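# Fit the camshaft into the engine case with timed gears

## Task

Push the camshaft's shaft fully into the open bearing on the front of the free-standing engine case, so that its large gear engages the small crank gear in correct timing: the small gear's marked tooth has to land in one of the two marked gaps on the large gear as they rotate. The engine case must still be standing upright afterwards, and the result only counts if it stays in place without the robot holding it.

## Robot and tools

Robot: two arms, left_arm and right_arm, each with six joints and a parallel-jaw gripper. Every row, list and result block orders the joints as waist, forearm roll, wrist pitch, shoulder, wrist roll, elbow. Use that order only.

Frame: all reported poses share one scene frame. The origin sits on the table top midway between the arms, +z is up, +x points out over the table, and left_arm is on the +y side. The arm names do not tell you which side of an image an arm appears on. The state line gives each gripper's end_effector_position in metres and end_effector_quat_wxyz. The position is the point between the pads when they are closed, and it becomes less accurate at long reach. The fingers point along the gripper's +z axis and close along its y axis. Closed fingertips stick out about 33 mm beyond that point, and open ones about 9 mm. Closing pushes the tips roughly 24 mm further out, so keep clearance above surfaces.

The row, used by execute_actions and move: 18 numbers, each in [-1, 1], always covering both arms. The first nine belong to left_arm: six joint offsets, then gripper position, force_limit and speed. The next nine are the same for right_arm. Joint numbers are scaled offsets, not angles. A value of 1.0 means 1.983 rad for waist and shoulder, 2.38 rad for elbow, and 2.975 rad for forearm roll, wrist pitch and wrist roll. Joint ranges in rad: waist ±3.491, shoulder ±3.140, elbow -1.187 to 4.328, forearm roll ±3.316, wrist pitch ±3.140, wrist roll ±3.927. Real ends may differ by up to 0.010 rad. Gripper numbers are settings, not offsets. Position: +1 is fully open (140 mm), about -0.8 brings the pads together, and -1 closes until blocked. force_limit runs from about 14 N (-1) through 60 N (0) to 107 N (+1). speed runs from about 30 mm/s (-1) through 140 (0) to 250 mm/s (+1). A 0 is a real command, so repeat an arm's previous three gripper numbers to leave it unchanged.

execute_actions(actions): a list of actions. Each action is a table of 1 to 15 rows, and each row lasts one 1/30 s step. If a table has fewer than 15 rows, its final row repeats to fill the 15 steps. The joint offsets in every row count from the angles at the start of that action, not from the previous row. For the first action they count from the last reported angles. An action that would push a joint more than 0.010 rad beyond its range is rejected for both arms. If the first action fails that check, or any action is malformed, nothing in the call runs. An empty list just returns the state and images. "joint sent to its limit" means a joint was driven to its end.

move(target, speed, blocking): target is one row. Its offsets count from the last reported "Joint positions", not from where the arm is when the move begins. All joints move in step along paths lasting 0.5 to 10 s, so the hand traces a curve. speed is the top rate in rad/s of the joint with the furthest to go, from 0.01 to 2, default 0.5. The move does not avoid obstacles or the other arm. blocking=false returns after 0.5 s while motion continues. Use wait or stop before sending new rows or moves. The result adds a "move:" line giving the outcome (done, off_target, moving, held, fault), limits=held or limits=none, and each arm's joint furthest from target. Arms are stiff, so aiming even slightly past a firm contact can cause a fault. Faster moves hit harder.

wait(seconds): 0 to 10. Arms keep their last command and a running move continues. stop(): brakes a running move, needing some room. zoom_image(camera, region): camera is cam_high (504x504), cam_left_wrist or cam_right_wrist (616x616). region is [x0, y0, x1, y1] in pixels, at most 504 by 504. finished_scene(scene): ends the current scene, so only call it once the camshaft is installed and stays put unaided.

Results: Joint positions, Joint velocities and Joint targets come per arm in rad and rad/s. Targets show where joints are currently being driven and can shift on their own. Targets are kept within a lead of each measured angle: 0.805 rad for waist and shoulder, 0.966 for elbow, 1.21 for the wrist joints. They are also scaled back if the hand would jump more than 70 mm. Large moves therefore take several actions, and an unfinished motion may need to be commanded again. "joint command not followed" means a clearance check altered some joint targets. object_status: 0 moving, 1 blocked while opening, 2 blocked while closing (a grasp), 3 reached the requested position or pads closed. Check for 2 after closing with -1. To squeeze harder while at 2, raise force_limit and switch position between -1 and -0.98. position_measured is in counts, from 3 (open) to 230 (pads touching). Flange force is the estimated external force including held weight. It is noisy, and "no reading" means no estimate.

Avoid: dropping the camshaft, knocking or tipping the engine case, anything leaving the table, arms colliding, and hard pushes. A joint torque at its load limit (145 N m for waist, shoulder and elbow, 36.4 for the wrist joints), or an outside force of 150 N, stops that arm for 10 s. Holding loads heats motors. Watch for MOTOR HOT and OVER-TEMPERATURE FAULT. Parts may get brief external tugs or pushes.

Each tool is called after "Request:" as a command line: name --argument value for each argument, lists and objects as JSON in quotes; but a table of rows of numbers goes row by row, as --pt "numbers of a row", without its own name.

## Session

Request:
execute_actions --actions '[]'

Scene clock: 0.00 s.
left_arm: end_effector_position=(+0.3931, +0.3254, +0.2370) position_measured=3 object_status=3 end_effector_quat_wxyz=(+0.080, +0.910, -0.389, -0.116) | right_arm: end_effector_position=(+0.3175, -0.1395, +0.1591) position_measured=3 object_status=3 end_effector_quat_wxyz=(+0.395, +0.905, +0.063, -0.147)
Joint names: [waist, forearm roll, wrist pitch, shoulder, wrist roll, elbow]
Joint positions: left_arm=[ 0.531 -0.041 -1.826 -0.033  0.416 -0.056] | right_arm=[ 1.223  0.199 -2.043  0.601  0.669  0.224]
Joint velocities: left_arm=[-0.    -0.    -0.001  0.001  0.     0.   ] | right_arm=[0.001 0.001 0.    0.    0.001 0.   ]
Flange force (N, the push that the arm receives, along the gripper's own x y z axes): no reading
Joint targets: left_arm=[0.531 -0.041 -1.826 -0.033 0.416 -0.056] | right_arm=[1.223 0.199 -2.043 0.601 0.669 0.224]

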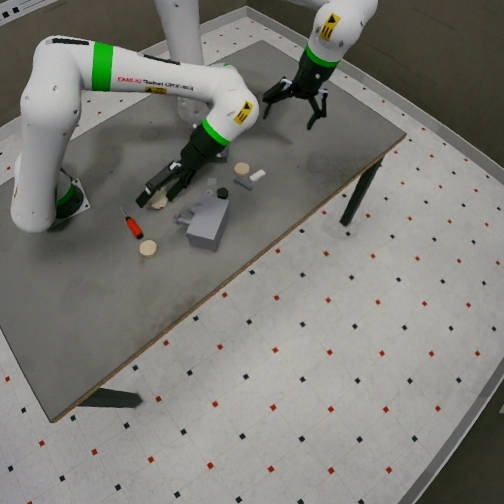

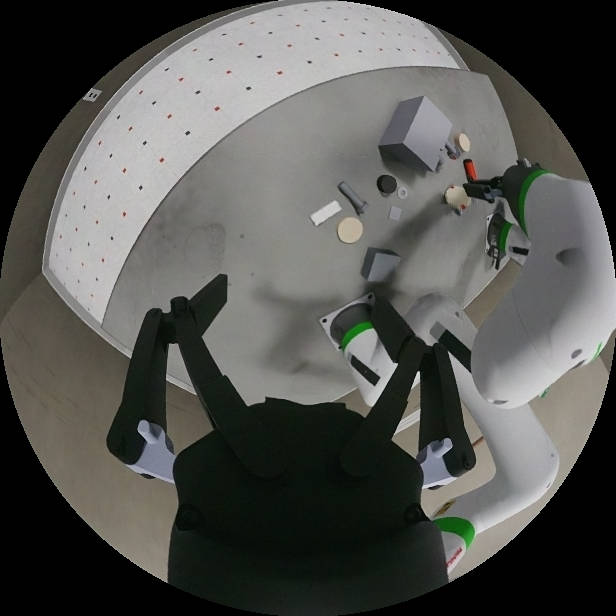

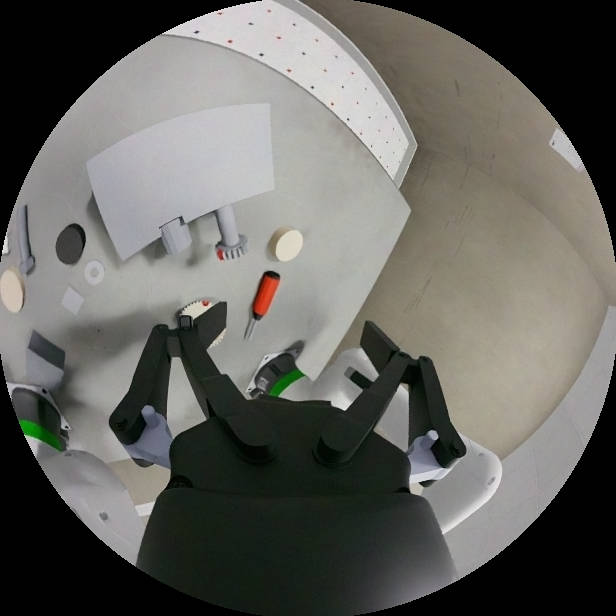

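Request:
zoom_image --camera "cam_left_wrist" --region '[300, 80, 540, 300]'

Request:
zoom_image --camera "cam_right_wrist" --region '[60, 160, 320, 380]'

Request:
move --target '[0,0,0,0,0,0,1,0,0,-0.2,0,0,0,0,0,1,0,0]'

Region (300, 80, 540, 300) of cam_left_wrist's 616x616 image, scaled by 2.100, with more detail than that image has; it fills the top 462 rows of this view, and the rest is white.

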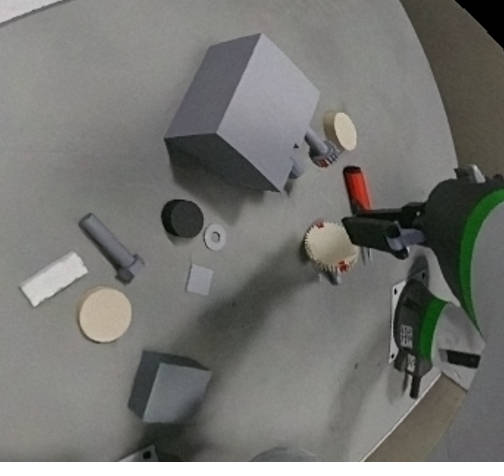

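Region (60, 160, 320, 380) of cam_right_wrist's 616x616 image, scaled by 1.938, with more detail than that image has; it fills the top 426 rows of this view, and the rest is white.

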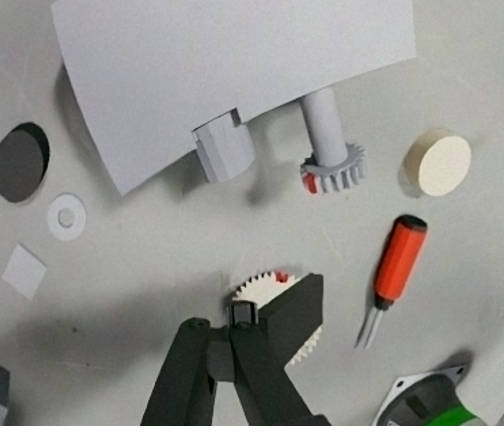

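Scene clock: 1.60 s.
left_arm: end_effector_position=(+0.3931, +0.3254, +0.2370) position_measured=3 object_status=3 end_effector_quat_wxyz=(+0.080, +0.910, -0.389, -0.116) | right_arm: end_effector_position=(+0.3797, -0.2933, +0.1591) position_measured=3 object_status=3 end_effector_quat_wxyz=(+0.358, +0.899, -0.117, -0.222)
Joint names: [waist, forearm roll, wrist pitch, shoulder, wrist roll, elbow]
Joint positions: left_arm=[ 0.531 -0.041 -1.826 -0.033  0.416 -0.056] | right_arm=[ 0.827  0.199 -2.043  0.601  0.669  0.224]
Joint velocities: left_arm=[-0.     0.     0.001  0.001  0.001 -0.001] | right_arm=[-0.001  0.001  0.002 -0.     0.    -0.   ]
Flange force (N, the push that the arm receives, along the gripper's own x y z axes): left_arm=[-2.8 -0.9 4.8] | right_arm=[-0.2 2.2 0.5]
Joint targets: left_arm=[0.531 -0.041 -1.826 -0.033 0.416 -0.056] | right_arm=[0.827 0.199 -2.043 0.601 0.669 0.224]
move: done; limits=none; left_arm: farthest joint: the waist, 0.000 radians from its target (0.000 radians at the start); right_arm: farthest joint: the waist, 0.000 radians from its target (0.397 radians at the start)
camera_calibration (this result's frames):
cam_left_wrist: T_world_to_cam=[[-0.577485, -0.784823, 0.224863, 0.430348], [-0.558669, 0.580735, 0.592145, -0.11444], [-0.595315, 0.216331, -0.773822, 0.526335], [0, 0, 0, 1]] pos_world=[0.49792, 0.290344, 0.378286]
cam_right_wrist: T_world_to_cam=[[0.0862381, -0.743413, 0.66325, -0.362935], [-0.718604, 0.414691, 0.558247, 0.327413], [-0.690052, -0.524756, -0.498457, 0.377044], [0, 0, 0, 1]] pos_world=[0.526759, -0.207729, 0.245879]

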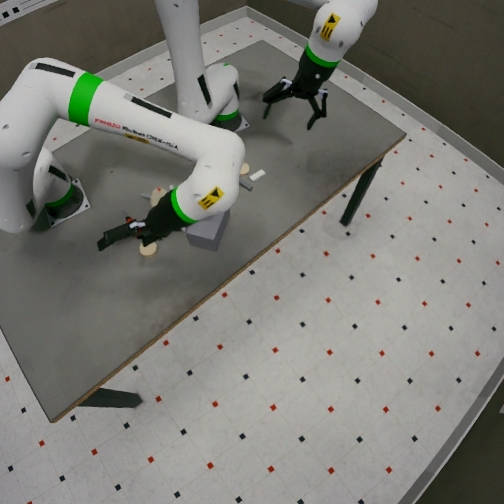

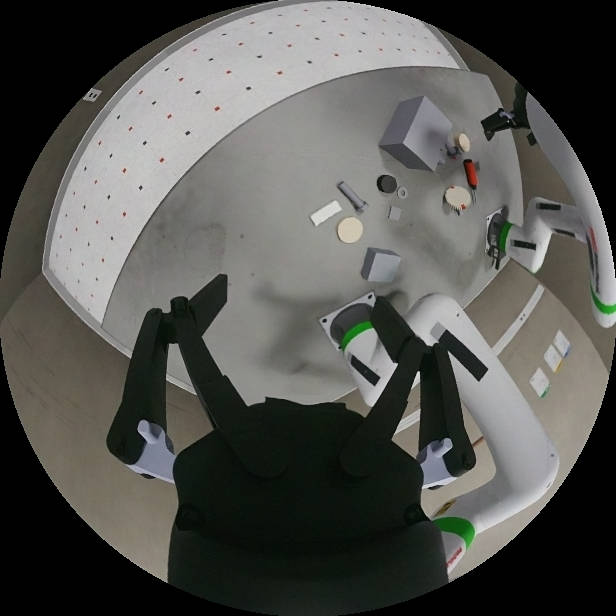

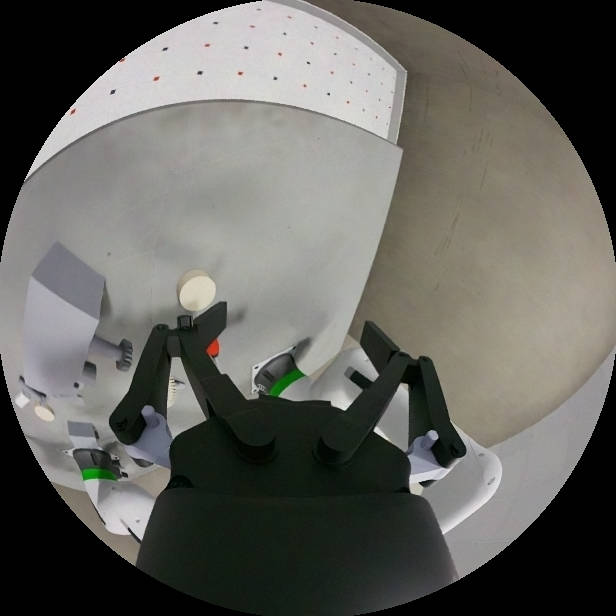

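Request:
move --target '[0,0,0,0,0,0,1,0,0,0,-0.0669,0,-0.3535,-0.2249,-0.1,1,0,0]'

Request:
move --target '[0,0,0,0,0,0,1,0,0,0.1,0,0.1923,0,0,-0.078,1,0,0]'

Scene clock: 3.90 s.
left_arm: end_effector_position=(+0.3931, +0.3254, +0.2370) position_measured=3 object_status=3 end_effector_quat_wxyz=(+0.080, +0.910, -0.389, -0.116) | right_arm: end_effector_position=(+0.2457, -0.3200, +0.2997) position_measured=3 object_status=3 end_effector_quat_wxyz=(+0.172, +0.880, -0.434, -0.085)
Joint names: [waist, forearm roll, wrist pitch, shoulder, wrist roll, elbow]
Joint positions: left_arm=[ 0.531 -0.041 -1.826 -0.033  0.416 -0.056] | right_arm=[ 0.827 -0.    -2.043 -0.101 -0.    -0.014]
Joint velocities: left_arm=[ 0.    -0.     0.001 -0.001  0.    -0.   ] | right_arm=[ 0.     0.002  0.001 -0.001 -0.    -0.   ]
Flange force (N, the push that the arm receives, along the gripper's own x y z axes): left_arm=[-4.0 -1.2 8.0] | right_arm=[2.4 -2.2 -3.1]
Joint targets: left_arm=[0.531 -0.041 -1.826 -0.033 0.416 -0.056] | right_arm=[0.827 -0.000 -2.043 -0.101 -0.000 -0.014]
move: done; limits=none; left_arm: farthest joint: the waist, 0.000 radians from its target (0.000 radians at the start); right_arm: farthest joint: the waist, 0.000 radians from its target (0.000 radians at the start)
camera_calibration (this result's frames):
cam_left_wrist: T_world_to_cam=[[-0.577485, -0.784824, 0.224863, 0.430348], [-0.558669, 0.580735, 0.592145, -0.11444], [-0.595315, 0.216331, -0.773822, 0.526335], [0, 0, 0, 1]] pos_world=[0.49792, 0.290344, 0.378286]
cam_right_wrist: T_world_to_cam=[[-0.633799, -0.662506, 0.399229, -0.182544], [-0.599566, 0.746877, 0.287569, 0.321966], [-0.488691, -0.0571032, -0.870586, 0.55233], [0, 0, 0, 1]] pos_world=[0.347263, -0.329865, 0.46114]

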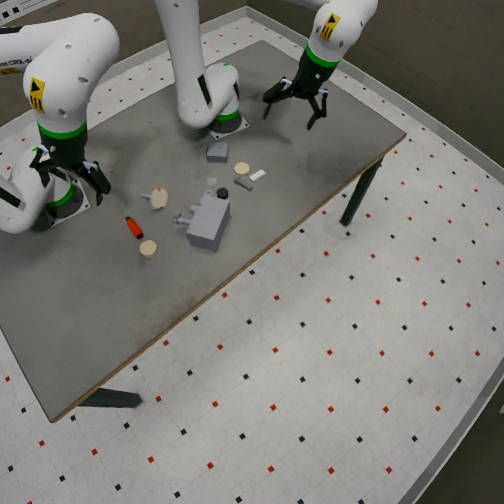

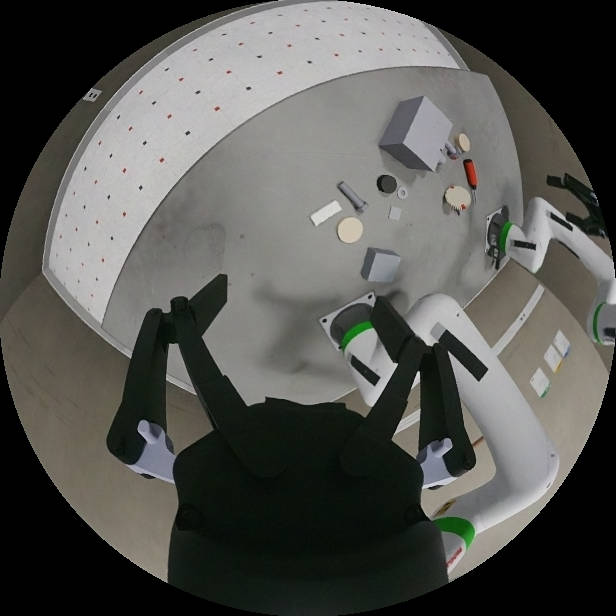

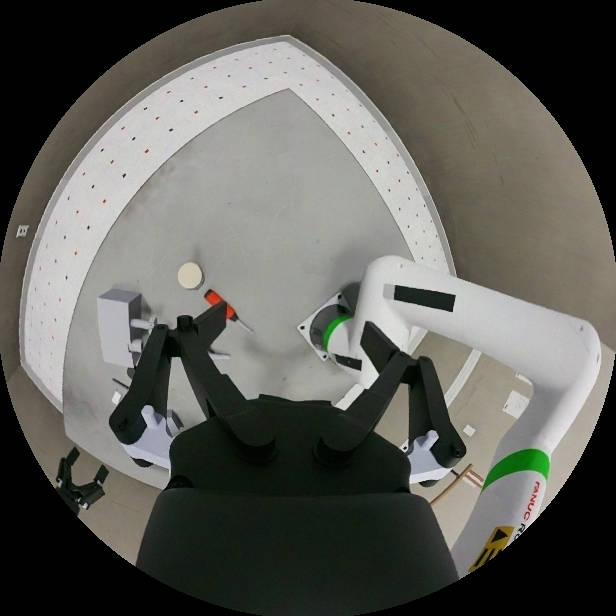

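Scene clock: 5.43 s.
left_arm: end_effector_position=(+0.3931, +0.3254, +0.2370) position_measured=3 object_status=3 end_effector_quat_wxyz=(+0.080, +0.910, -0.389, -0.116) | right_arm: end_effector_position=(+0.3183, -0.1651, +0.1938) position_measured=3 object_status=3 end_effector_quat_wxyz=(-0.001, +0.936, -0.352, -0.000)
Joint names: [waist, forearm roll, wrist pitch, shoulder, wrist roll, elbow]
Joint positions: left_arm=[ 0.531 -0.041 -1.826 -0.033  0.416 -0.056] | right_arm=[ 1.025 -0.    -1.471 -0.101 -0.    -0.2  ]
Joint velocities: left_arm=[-0.    -0.     0.001  0.001 -0.     0.001] | right_arm=[-0.     0.001 -0.     0.    -0.    -0.   ]
Flange force (N, the push that the arm receives, along the gripper's own x y z axes): left_arm=[-5.0 1.2 8.4] | right_arm=[1.9 -1.0 -2.4]
Joint targets: left_arm=[0.531 -0.041 -1.826 -0.033 0.416 -0.056] | right_arm=[1.025 -0.000 -1.471 -0.101 -0.000 -0.200]
move: done; limits=none; left_arm: farthest joint: the waist, 0.000 radians from its target (0.000 radians at the start); right_arm: farthest joint: the waist, 0.000 radians from its target (0.199 radians at the start)
camera_calibration (this result's frames):
cam_left_wrist: T_world_to_cam=[[-0.577485, -0.784824, 0.224862, 0.430348], [-0.558669, 0.580735, 0.592145, -0.11444], [-0.595315, 0.216331, -0.773822, 0.526335], [0, 0, 0, 1]] pos_world=[0.49792, 0.290344, 0.378286]
cam_right_wrist: T_world_to_cam=[[-0.546144, -0.837215, 0.0282539, 0.0235284], [-0.805118, 0.533923, 0.258286, 0.316156], [-0.231326, 0.118314, -0.965655, 0.46996], [0, 0, 0, 1]] pos_world=[0.376107, -0.204707, 0.371495]

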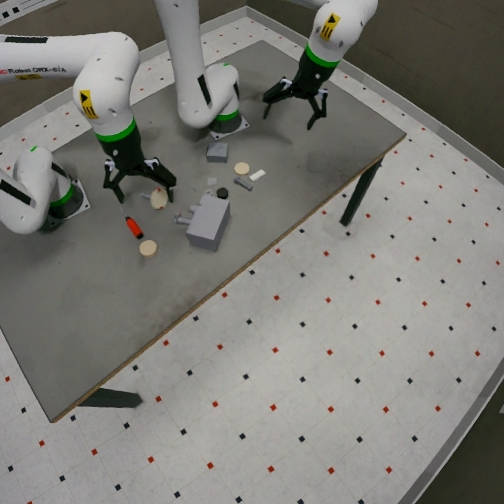

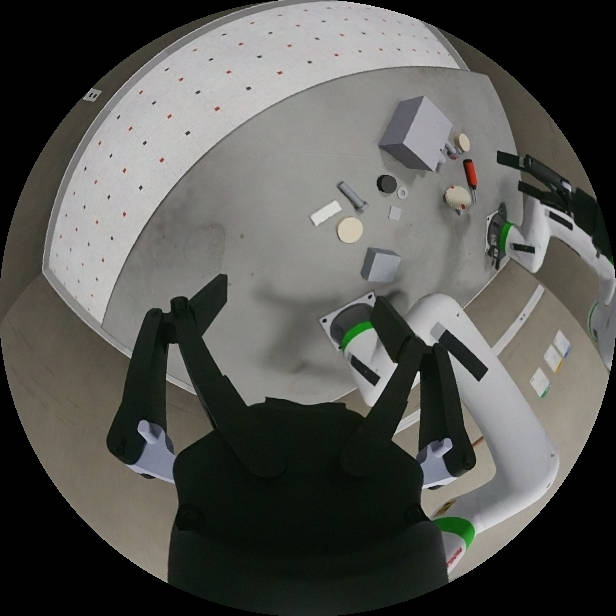

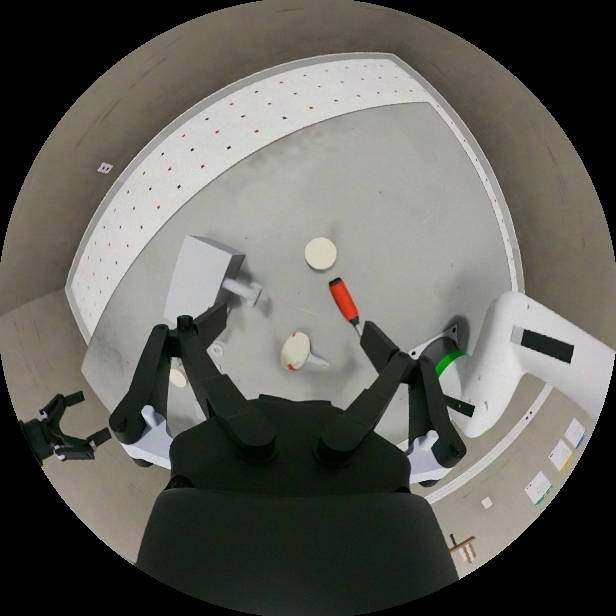

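Request:
zoom_image --camera "cam_right_wrist" --region '[150, 220, 370, 400]'

Request:
zoom_image --camera "cam_high" --region '[100, 150, 260, 270]'

Region (150, 220, 370, 400) of cam_right_wrist's 616x616 image, scaled by 2.291, with more detail than that image has; it fills the top 412 rows of this view, and the rest is white.

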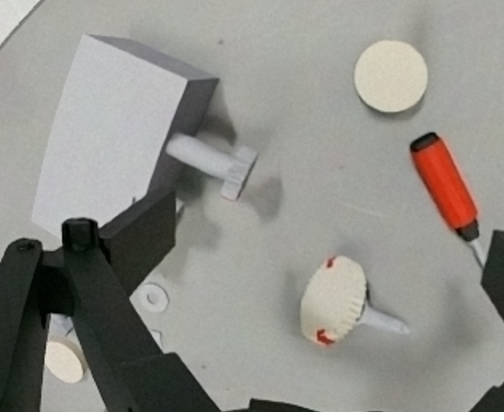

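Region (100, 150, 260, 270) of cam_high's 504x504 image, scaled by 3.150, with more detail than that image has; it fills the top 378 rows of this view, and the rest is white.

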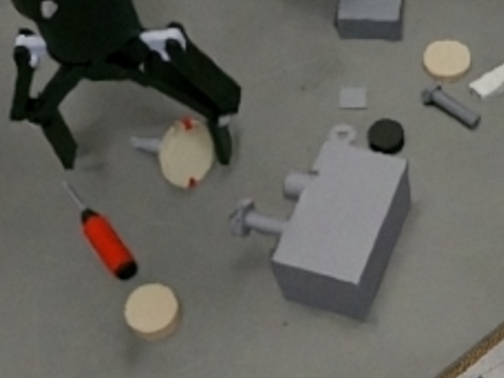

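Request:
move --target '[0,0,0,0,0,0,1,0,0,0.1417,0,0.0751,0.0023,-0.252,-0.0922,0,0,0]'

Scene clock: 8.17 s.
left_arm: end_effector_position=(+0.3931, +0.3254, +0.2370) position_measured=3 object_status=3 end_effector_quat_wxyz=(+0.080, +0.910, -0.389, -0.116) | right_arm: end_effector_position=(+0.2396, -0.0922, +0.1000) position_measured=129 object_status=3 end_effector_quat_wxyz=(-0.000, +0.829, -0.560, -0.000)
Joint names: [waist, forearm roll, wrist pitch, shoulder, wrist roll, elbow]
Joint positions: left_arm=[ 0.531 -0.041 -1.826 -0.033  0.416 -0.056] | right_arm=[ 1.306 -0.    -1.247 -0.096 -0.75  -0.419]
Joint velocities: left_arm=[ 0.001  0.001 -0.     0.    -0.     0.001] | right_arm=[ 0.001 -0.001 -0.002 -0.     0.001 -0.   ]
Flange force (N, the push that the arm receives, along the gripper's own x y z axes): left_arm=[-6.1 -0.9 5.3] | right_arm=[1.3 -2.2 -0.6]
Joint targets: left_arm=[0.531 -0.041 -1.826 -0.033 0.416 -0.056] | right_arm=[1.306 -0.000 -1.247 -0.096 -0.750 -0.419]
move: done; limits=none; left_arm: farthest joint: the waist, 0.000 radians from its target (0.000 radians at the start); right_arm: farthest joint: the waist, 0.000 radians from its target (0.281 radians at the start)
camera_calibration (this result's frames):
cam_left_wrist: T_world_to_cam=[[-0.577485, -0.784823, 0.224863, 0.430348], [-0.558669, 0.580735, 0.592145, -0.11444], [-0.595315, 0.216331, -0.773822, 0.526335], [0, 0, 0, 1]] pos_world=[0.49792, 0.290344, 0.378286]
cam_right_wrist: T_world_to_cam=[[-0.865444, -0.500153, 0.02922, 0.151688], [-0.476798, 0.840135, 0.258527, 0.187571], [-0.153852, 0.209809, -0.965562, 0.342396], [0, 0, 0, 1]] pos_world=[0.273389, -0.153556, 0.27768]

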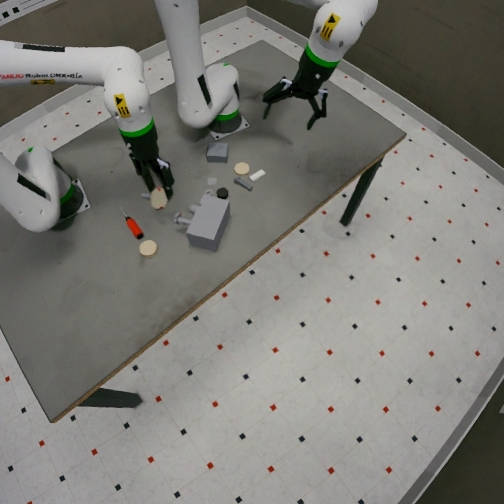

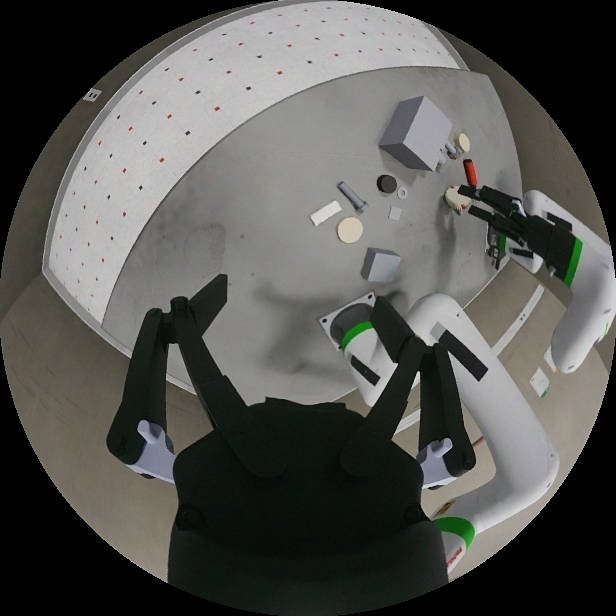

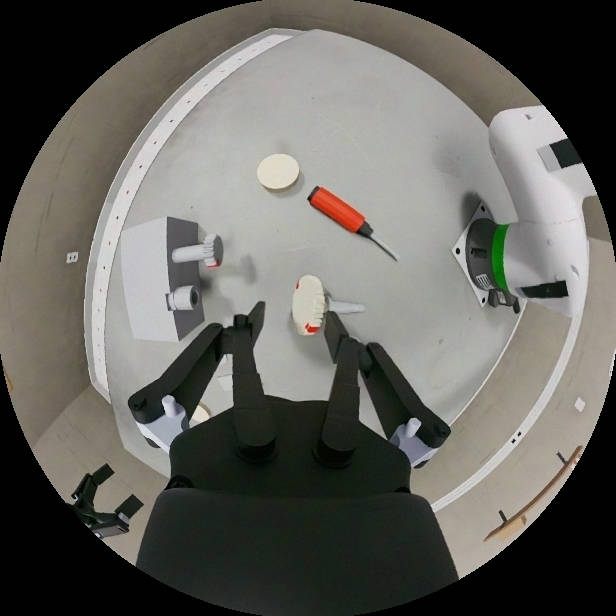

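Request:
move --target '[0,0,0,0,0,0,1,0,0,0.0177,0,-0.0028,-0.0328,0.0148,-0.0238,0,0,0]' --speed 0.2

Request:
move --target '[0,0,0,0,0,0,1,0,0,0,0,0.0211,0.0114,0,-0.0168,0,0,0]' --speed 0.1

Request:
zoom_image --camera "cam_right_wrist" --region '[100, 200, 400, 400]'

Scene clock: 9.30 s.
left_arm: end_effector_position=(+0.3931, +0.3254, +0.2370) position_measured=3 object_status=3 end_effector_quat_wxyz=(+0.080, +0.910, -0.389, -0.116) | right_arm: end_effector_position=(+0.2197, -0.1060, +0.1000) position_measured=129 object_status=3 end_effector_quat_wxyz=(-0.000, +0.850, -0.526, -0.000)
Joint names: [waist, forearm roll, wrist pitch, shoulder, wrist roll, elbow]
Joint positions: left_arm=[ 0.531 -0.041 -1.826 -0.033  0.416 -0.056] | right_arm=[ 1.341 -0.    -1.256 -0.161 -0.706 -0.476]
Joint velocities: left_arm=[ 0.001  0.    -0.     0.    -0.001 -0.001] | right_arm=[ 0.     0.002  0.001 -0.     0.    -0.   ]
Flange force (N, the push that the arm receives, along the gripper's own x y z axes): left_arm=[-2.6 -1.4 6.5] | right_arm=[-0.3 -4.7 -2.7]
Joint targets: left_arm=[0.531 -0.041 -1.826 -0.033 0.416 -0.056] | right_arm=[1.341 -0.000 -1.256 -0.161 -0.706 -0.476]
move: done; limits=none; left_arm: farthest joint: the waist, 0.000 radians from its target (0.000 radians at the start); right_arm: farthest joint: the waist, 0.000 radians from its target (0.035 radians at the start)
camera_calibration (this result's frames):
cam_left_wrist: T_world_to_cam=[[-0.577485, -0.784823, 0.224863, 0.430348], [-0.558669, 0.580735, 0.592145, -0.11444], [-0.595315, 0.216332, -0.773822, 0.526335], [0, 0, 0, 1]] pos_world=[0.49792, 0.290344, 0.378286]
cam_right_wrist: T_world_to_cam=[[-0.823205, -0.566996, 0.0291231, 0.111239], [-0.541725, 0.799797, 0.25857, 0.199699], [-0.169901, 0.19708, -0.965553, 0.344434], [0, 0, 0, 1]] pos_world=[0.258275, -0.164528, 0.277694]

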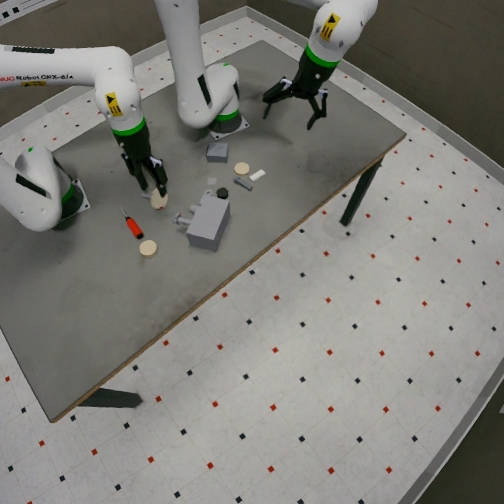

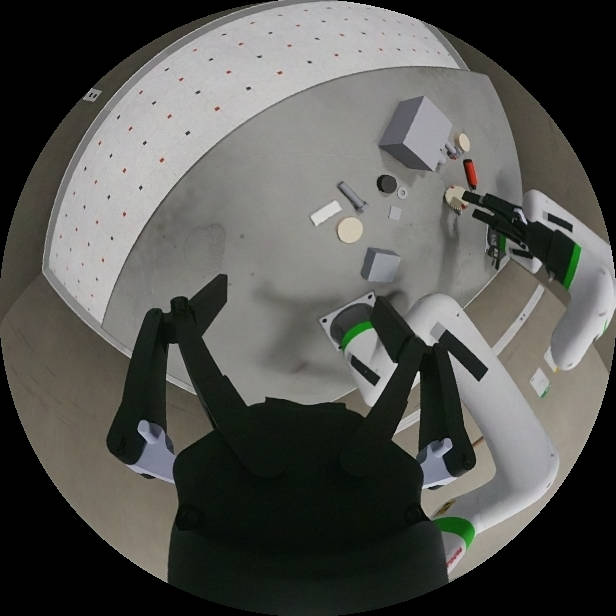

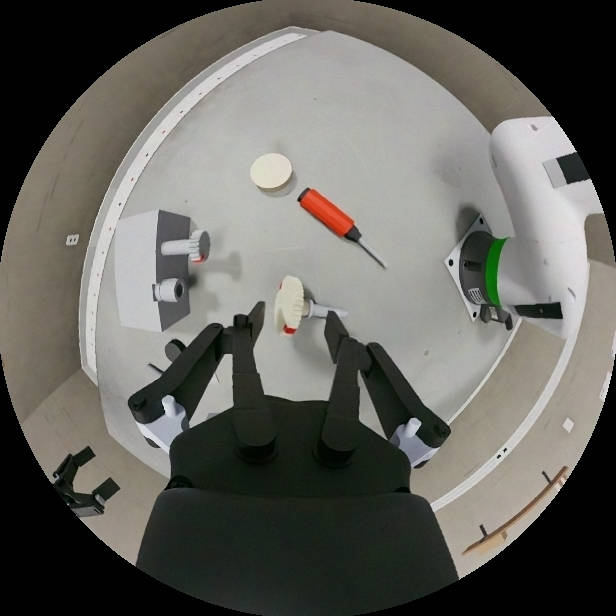

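Scene clock: 10.20 s.
left_arm: end_effector_position=(+0.3931, +0.3254, +0.2370) position_measured=3 object_status=3 end_effector_quat_wxyz=(+0.080, +0.910, -0.389, -0.116) | right_arm: end_effector_position=(+0.2198, -0.1059, +0.0761) position_measured=129 object_status=3 end_effector_quat_wxyz=(-0.000, +0.850, -0.526, -0.000)
Joint names: [waist, forearm roll, wrist pitch, shoulder, wrist roll, elbow]
Joint positions: left_arm=[ 0.531 -0.041 -1.826 -0.033  0.416 -0.056] | right_arm=[ 1.341 -0.    -1.193 -0.138 -0.706 -0.516]
Joint velocities: left_arm=[-0.    -0.001  0.     0.     0.     0.001] | right_arm=[ 0.001  0.001  0.001  0.     0.    -0.   ]
Flange force (N, the push that the arm receives, along the gripper's own x y z axes): left_arm=[-5.0 0.2 8.2] | right_arm=[0.7 -2.3 0.2]
Joint targets: left_arm=[0.531 -0.041 -1.826 -0.033 0.416 -0.056] | right_arm=[1.341 -0.000 -1.193 -0.138 -0.706 -0.516]
move: done; limits=none; left_arm: farthest joint: the waist, 0.000 radians from its target (0.000 radians at the start); right_arm: farthest joint: the waist, 0.000 radians from its target (0.000 radians at the start)
camera_calibration (this result's frames):
cam_left_wrist: T_world_to_cam=[[-0.577485, -0.784824, 0.224863, 0.430348], [-0.558669, 0.580735, 0.592145, -0.11444], [-0.595315, 0.216331, -0.773822, 0.526335], [0, 0, 0, 1]] pos_world=[0.49792, 0.290344, 0.378286]
cam_right_wrist: T_world_to_cam=[[-0.82322, -0.566984, 0.0289521, 0.112045], [-0.541731, 0.799763, 0.258665, 0.205821], [-0.169814, 0.197254, -0.965533, 0.32132], [0, 0, 0, 1]] pos_world=[0.258302, -0.164462, 0.253763]

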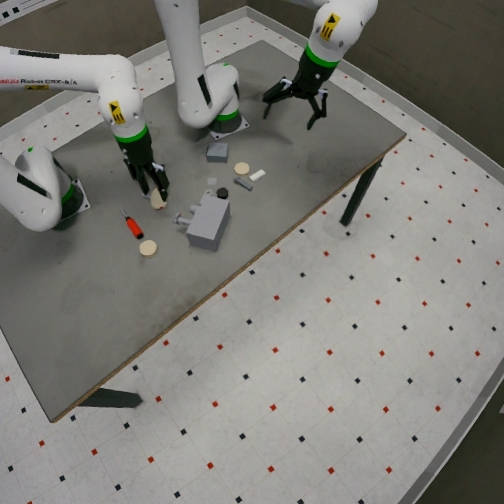

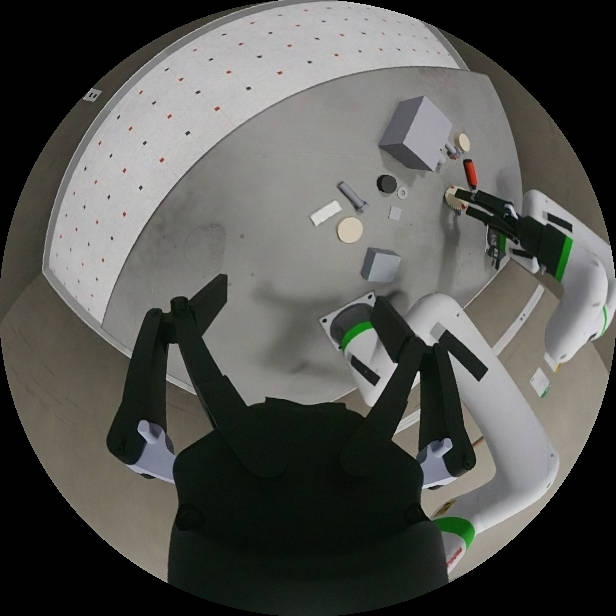

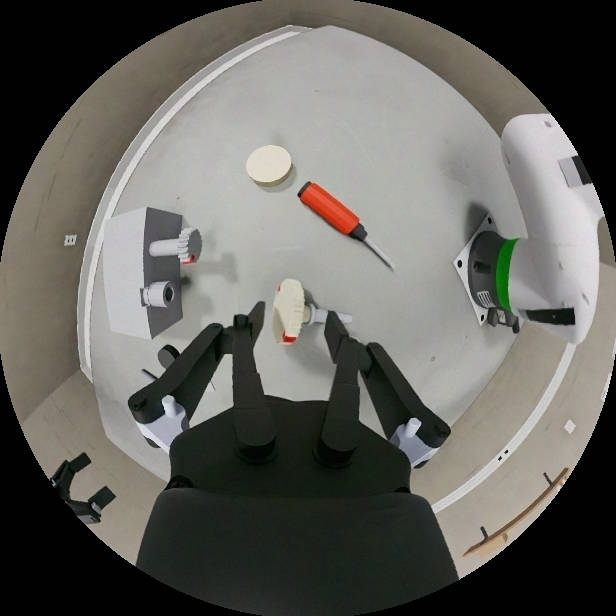

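Region (100, 200, 400, 400) of cam_right_wrist's 616x616 image, scaled by 1.680, with more detail than that image has.

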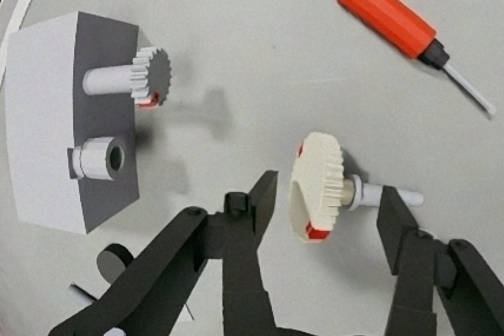

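Request:
move --target '[0,0,0,0,0,0,1,0,0,0,0,-0.002,-0.001,0,0.0014,-1,-0.3,-1]' --speed 0.1

Request:
zoom_image --camera "cam_right_wrist" --region '[100, 200, 400, 400]'

Scene clock: 12.43 s.
left_arm: end_effector_position=(+0.3931, +0.3254, +0.2370) position_measured=3 object_status=3 end_effector_quat_wxyz=(+0.080, +0.910, -0.389, -0.116) | right_arm: end_effector_position=(+0.2197, -0.1060, +0.0782) position_measured=215 object_status=2 end_effector_quat_wxyz=(-0.000, +0.850, -0.526, -0.000)
Joint names: [waist, forearm roll, wrist pitch, shoulder, wrist roll, elbow]
Joint positions: left_arm=[ 0.531 -0.041 -1.826 -0.033  0.416 -0.056] | right_arm=[ 1.341 -0.    -1.199 -0.14  -0.706 -0.512]
Joint velocities: left_arm=[ 0.    -0.     0.001  0.001  0.001 -0.   ] | right_arm=[ 0.001 -0.    -0.     0.    -0.    -0.   ]
Flange force (N, the push that the arm receives, along the gripper's own x y z axes): left_arm=[-3.9 0.2 8.8] | right_arm=[-1.3 -4.2 -14.1]
Joint targets: left_arm=[0.531 -0.041 -1.826 -0.033 0.416 -0.056] | right_arm=[1.341 -0.000 -1.199 -0.140 -0.706 -0.512]
move: done; limits=none; left_arm: farthest joint: the waist, 0.000 radians from its target (0.000 radians at the start); right_arm: farthest joint: the waist, 0.000 radians from its target (0.000 radians at the start)
camera_calibration (this result's frames):
cam_left_wrist: T_world_to_cam=[[-0.577485, -0.784823, 0.224863, 0.430348], [-0.558669, 0.580735, 0.592145, -0.11444], [-0.595315, 0.216331, -0.773822, 0.526335], [0, 0, 0, 1]] pos_world=[0.49792, 0.290344, 0.378286]
cam_right_wrist: T_world_to_cam=[[-0.823207, -0.566981, 0.0293822, 0.111813], [-0.541696, 0.799884, 0.258364, 0.205413], [-0.16999, 0.196771, -0.965601, 0.323324], [0, 0, 0, 1]] pos_world=[0.258279, -0.164531, 0.255846]

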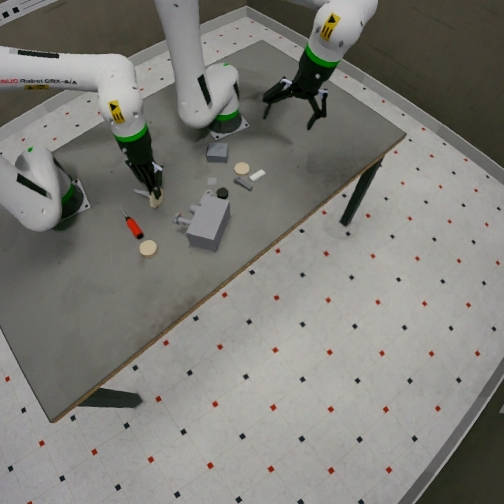

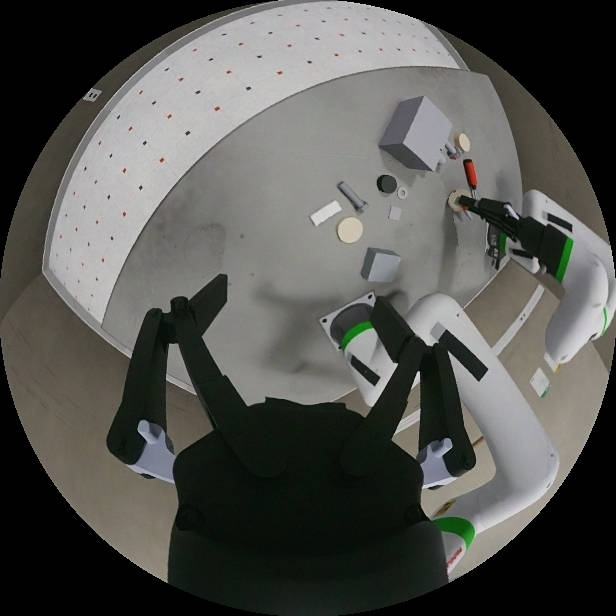

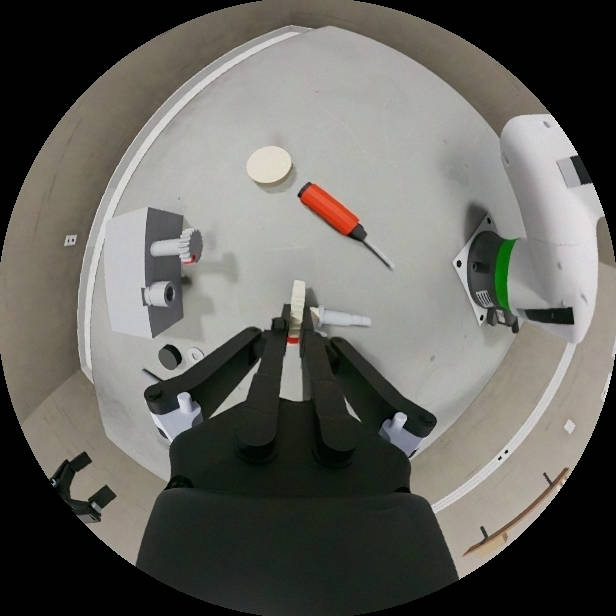

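Region (100, 200, 400, 400) of cam_right_wrist's 616x616 image, scaled by 1.680, with more detail than that image has.

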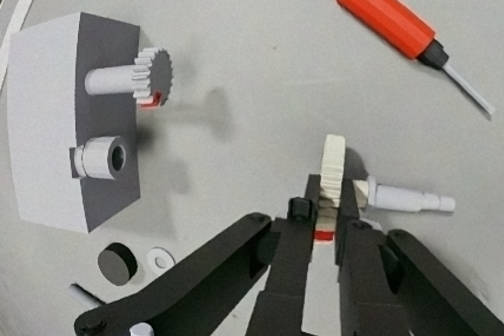

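Request:
move --target '[0,0,0,0,0,0,1,0,0,0,0,-0.0305,-0.0155,0.06,0.0252,-0.98,0.3,-1]' --speed 0.2

Request:
move --target '[0,0,0,0,0,0,1,0,0,0,0,0,0,1,0,-0.98,0.3,-1]' --speed 1.2

Request:
zoom_image --camera "cam_right_wrist" --region '[250, 220, 520, 420]'

Scene clock: 14.13 s.
left_arm: end_effector_position=(+0.3931, +0.3254, +0.2370) position_measured=3 object_status=3 end_effector_quat_wxyz=(+0.080, +0.910, -0.389, -0.116) | right_arm: end_effector_position=(+0.2197, -0.1060, +0.1131) position_measured=217 object_status=2 end_effector_quat_wxyz=(-0.000, +0.894, -0.448, -0.000)
Joint names: [waist, forearm roll, wrist pitch, shoulder, wrist roll, elbow]
Joint positions: left_arm=[ 0.531 -0.041 -1.826 -0.033  0.416 -0.056] | right_arm=[ 1.341 -0.    -1.29  -0.171 -0.527 -0.452]
Joint velocities: left_arm=[-0.001  0.     0.001 -0.001 -0.     0.001] | right_arm=[-0.     0.001  0.002 -0.    -0.001  0.   ]
Flange force (N, the push that the arm receives, along the gripper's own x y z axes): left_arm=[-3.7 1.7 10.0] | right_arm=[1.4 -1.6 0.6]
Joint targets: left_arm=[0.531 -0.041 -1.826 -0.033 0.416 -0.056] | right_arm=[1.341 -0.000 -1.290 -0.171 -0.527 -0.452]
move: done; limits=none; left_arm: farthest joint: the waist, 0.000 radians from its target (0.000 radians at the start); right_arm: farthest joint: the waist, 0.000 radians from its target (0.000 radians at the start)
camera_calibration (this result's frames):
cam_left_wrist: T_world_to_cam=[[-0.577485, -0.784824, 0.224862, 0.430348], [-0.558669, 0.580735, 0.592145, -0.11444], [-0.595315, 0.216331, -0.773822, 0.526335], [0, 0, 0, 1]] pos_world=[0.49792, 0.290344, 0.378286]
cam_right_wrist: T_world_to_cam=[[-0.70943, -0.704166, 0.0293246, 0.0713], [-0.675155, 0.690961, 0.25834, 0.21414], [-0.202176, 0.163476, -0.965609, 0.360639], [0, 0, 0, 1]] pos_world=[0.268072, -0.156711, 0.290824]

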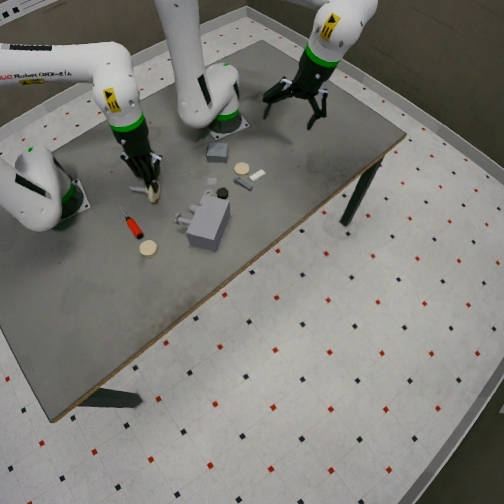

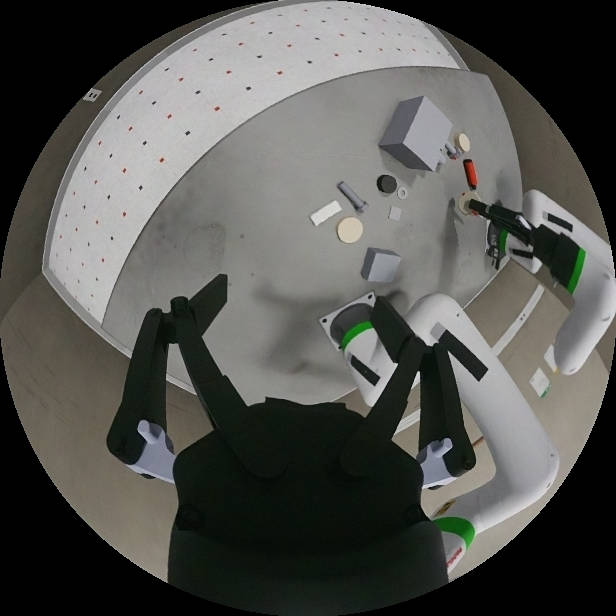

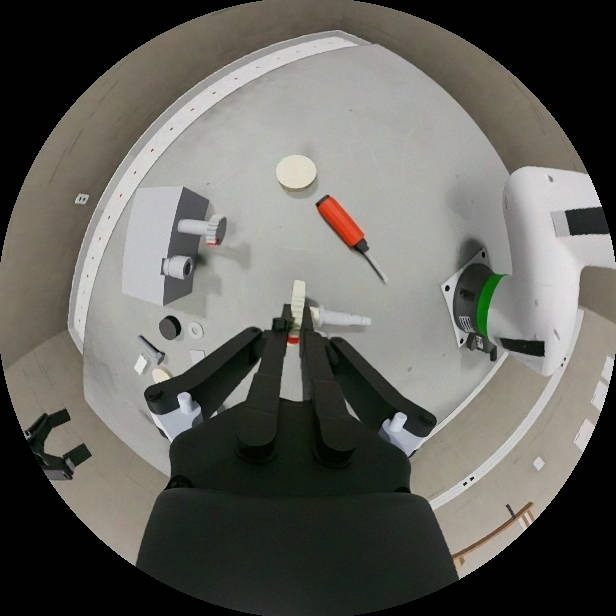

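Scene clock: 17.17 s.
left_arm: end_effector_position=(+0.3931, +0.3254, +0.2370) position_measured=3 object_status=3 end_effector_quat_wxyz=(+0.080, +0.910, -0.389, -0.116) | right_arm: end_effector_position=(+0.2197, -0.1060, +0.1131) position_measured=217 object_status=2 end_effector_quat_wxyz=(-0.000, +0.521, +0.853, +0.000)
Joint names: [waist, forearm roll, wrist pitch, shoulder, wrist roll, elbow]
Joint positions: left_arm=[ 0.531 -0.041 -1.826 -0.033  0.416 -0.056] | right_arm=[ 1.341 -0.    -1.29  -0.171  2.448 -0.452]
Joint velocities: left_arm=[ 0.002 -0.     0.    -0.001 -0.     0.   ] | right_arm=[ 0.    -0.001 -0.001 -0.     0.     0.   ]
Flange force (N, the push that the arm receives, along the gripper's own x y z axes): left_arm=[-4.3 -2.6 6.1] | right_arm=[0.9 2.9 -0.8]
Joint targets: left_arm=[0.531 -0.041 -1.826 -0.033 0.416 -0.056] | right_arm=[1.341 -0.000 -1.290 -0.171 2.448 -0.452]
move: done; limits=none; left_arm: farthest joint: the waist, 0.000 radians from its target (0.000 radians at the start); right_arm: farthest joint: the waist, 0.000 radians from its target (0.000 radians at the start)
camera_calibration (this result's frames):
cam_left_wrist: T_world_to_cam=[[-0.577485, -0.784823, 0.224863, 0.430348], [-0.558669, 0.580735, 0.592145, -0.11444], [-0.595315, 0.216331, -0.773822, 0.526335], [0, 0, 0, 1]] pos_world=[0.49792, 0.290344, 0.378286]
cam_right_wrist: T_world_to_cam=[[0.816434, 0.576701, 0.029173, -0.128196], [0.551318, -0.793531, 0.257597, -0.212612], [0.171706, -0.194228, -0.965812, 0.240597], [0, 0, 0, 1]] pos_world=[0.180568, -0.048053, 0.29088]

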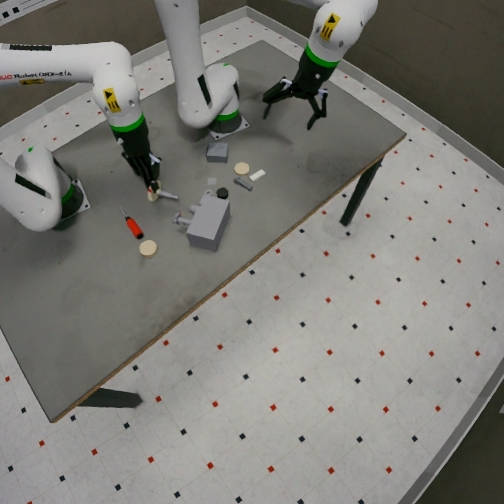

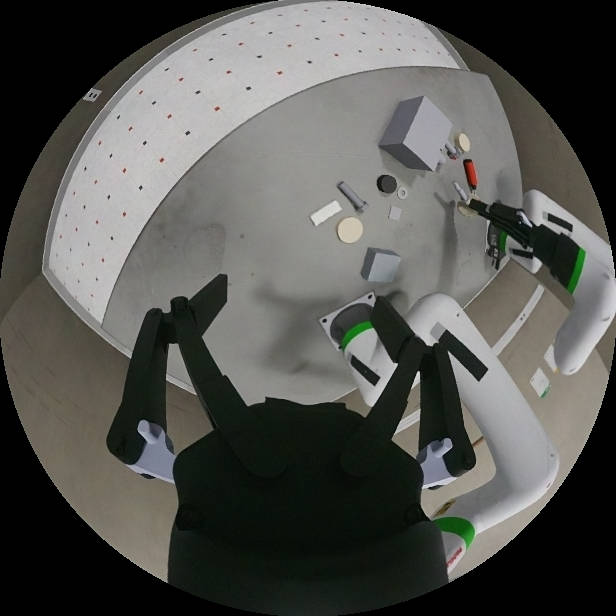

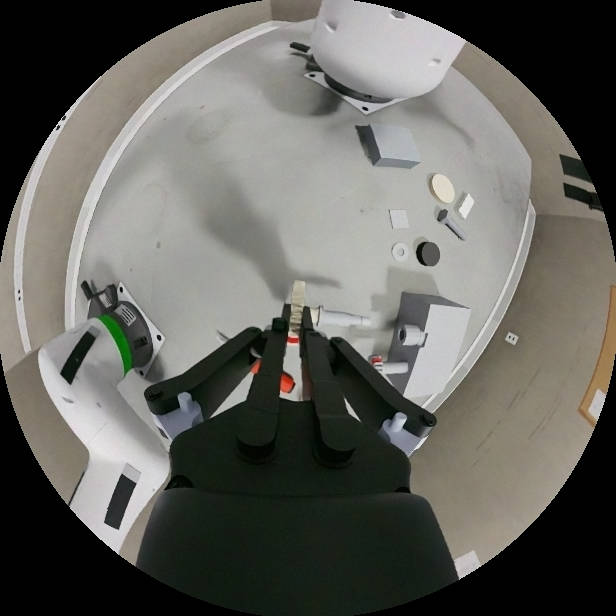

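Region (250, 220, 520, 420) of cam_right_wrist's 616x616 image, scaled by 1.867, with more detail than that image has; it fills the top 373 rows of this view, and the rest is white.

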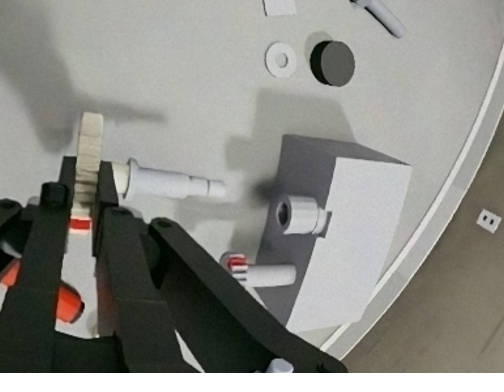

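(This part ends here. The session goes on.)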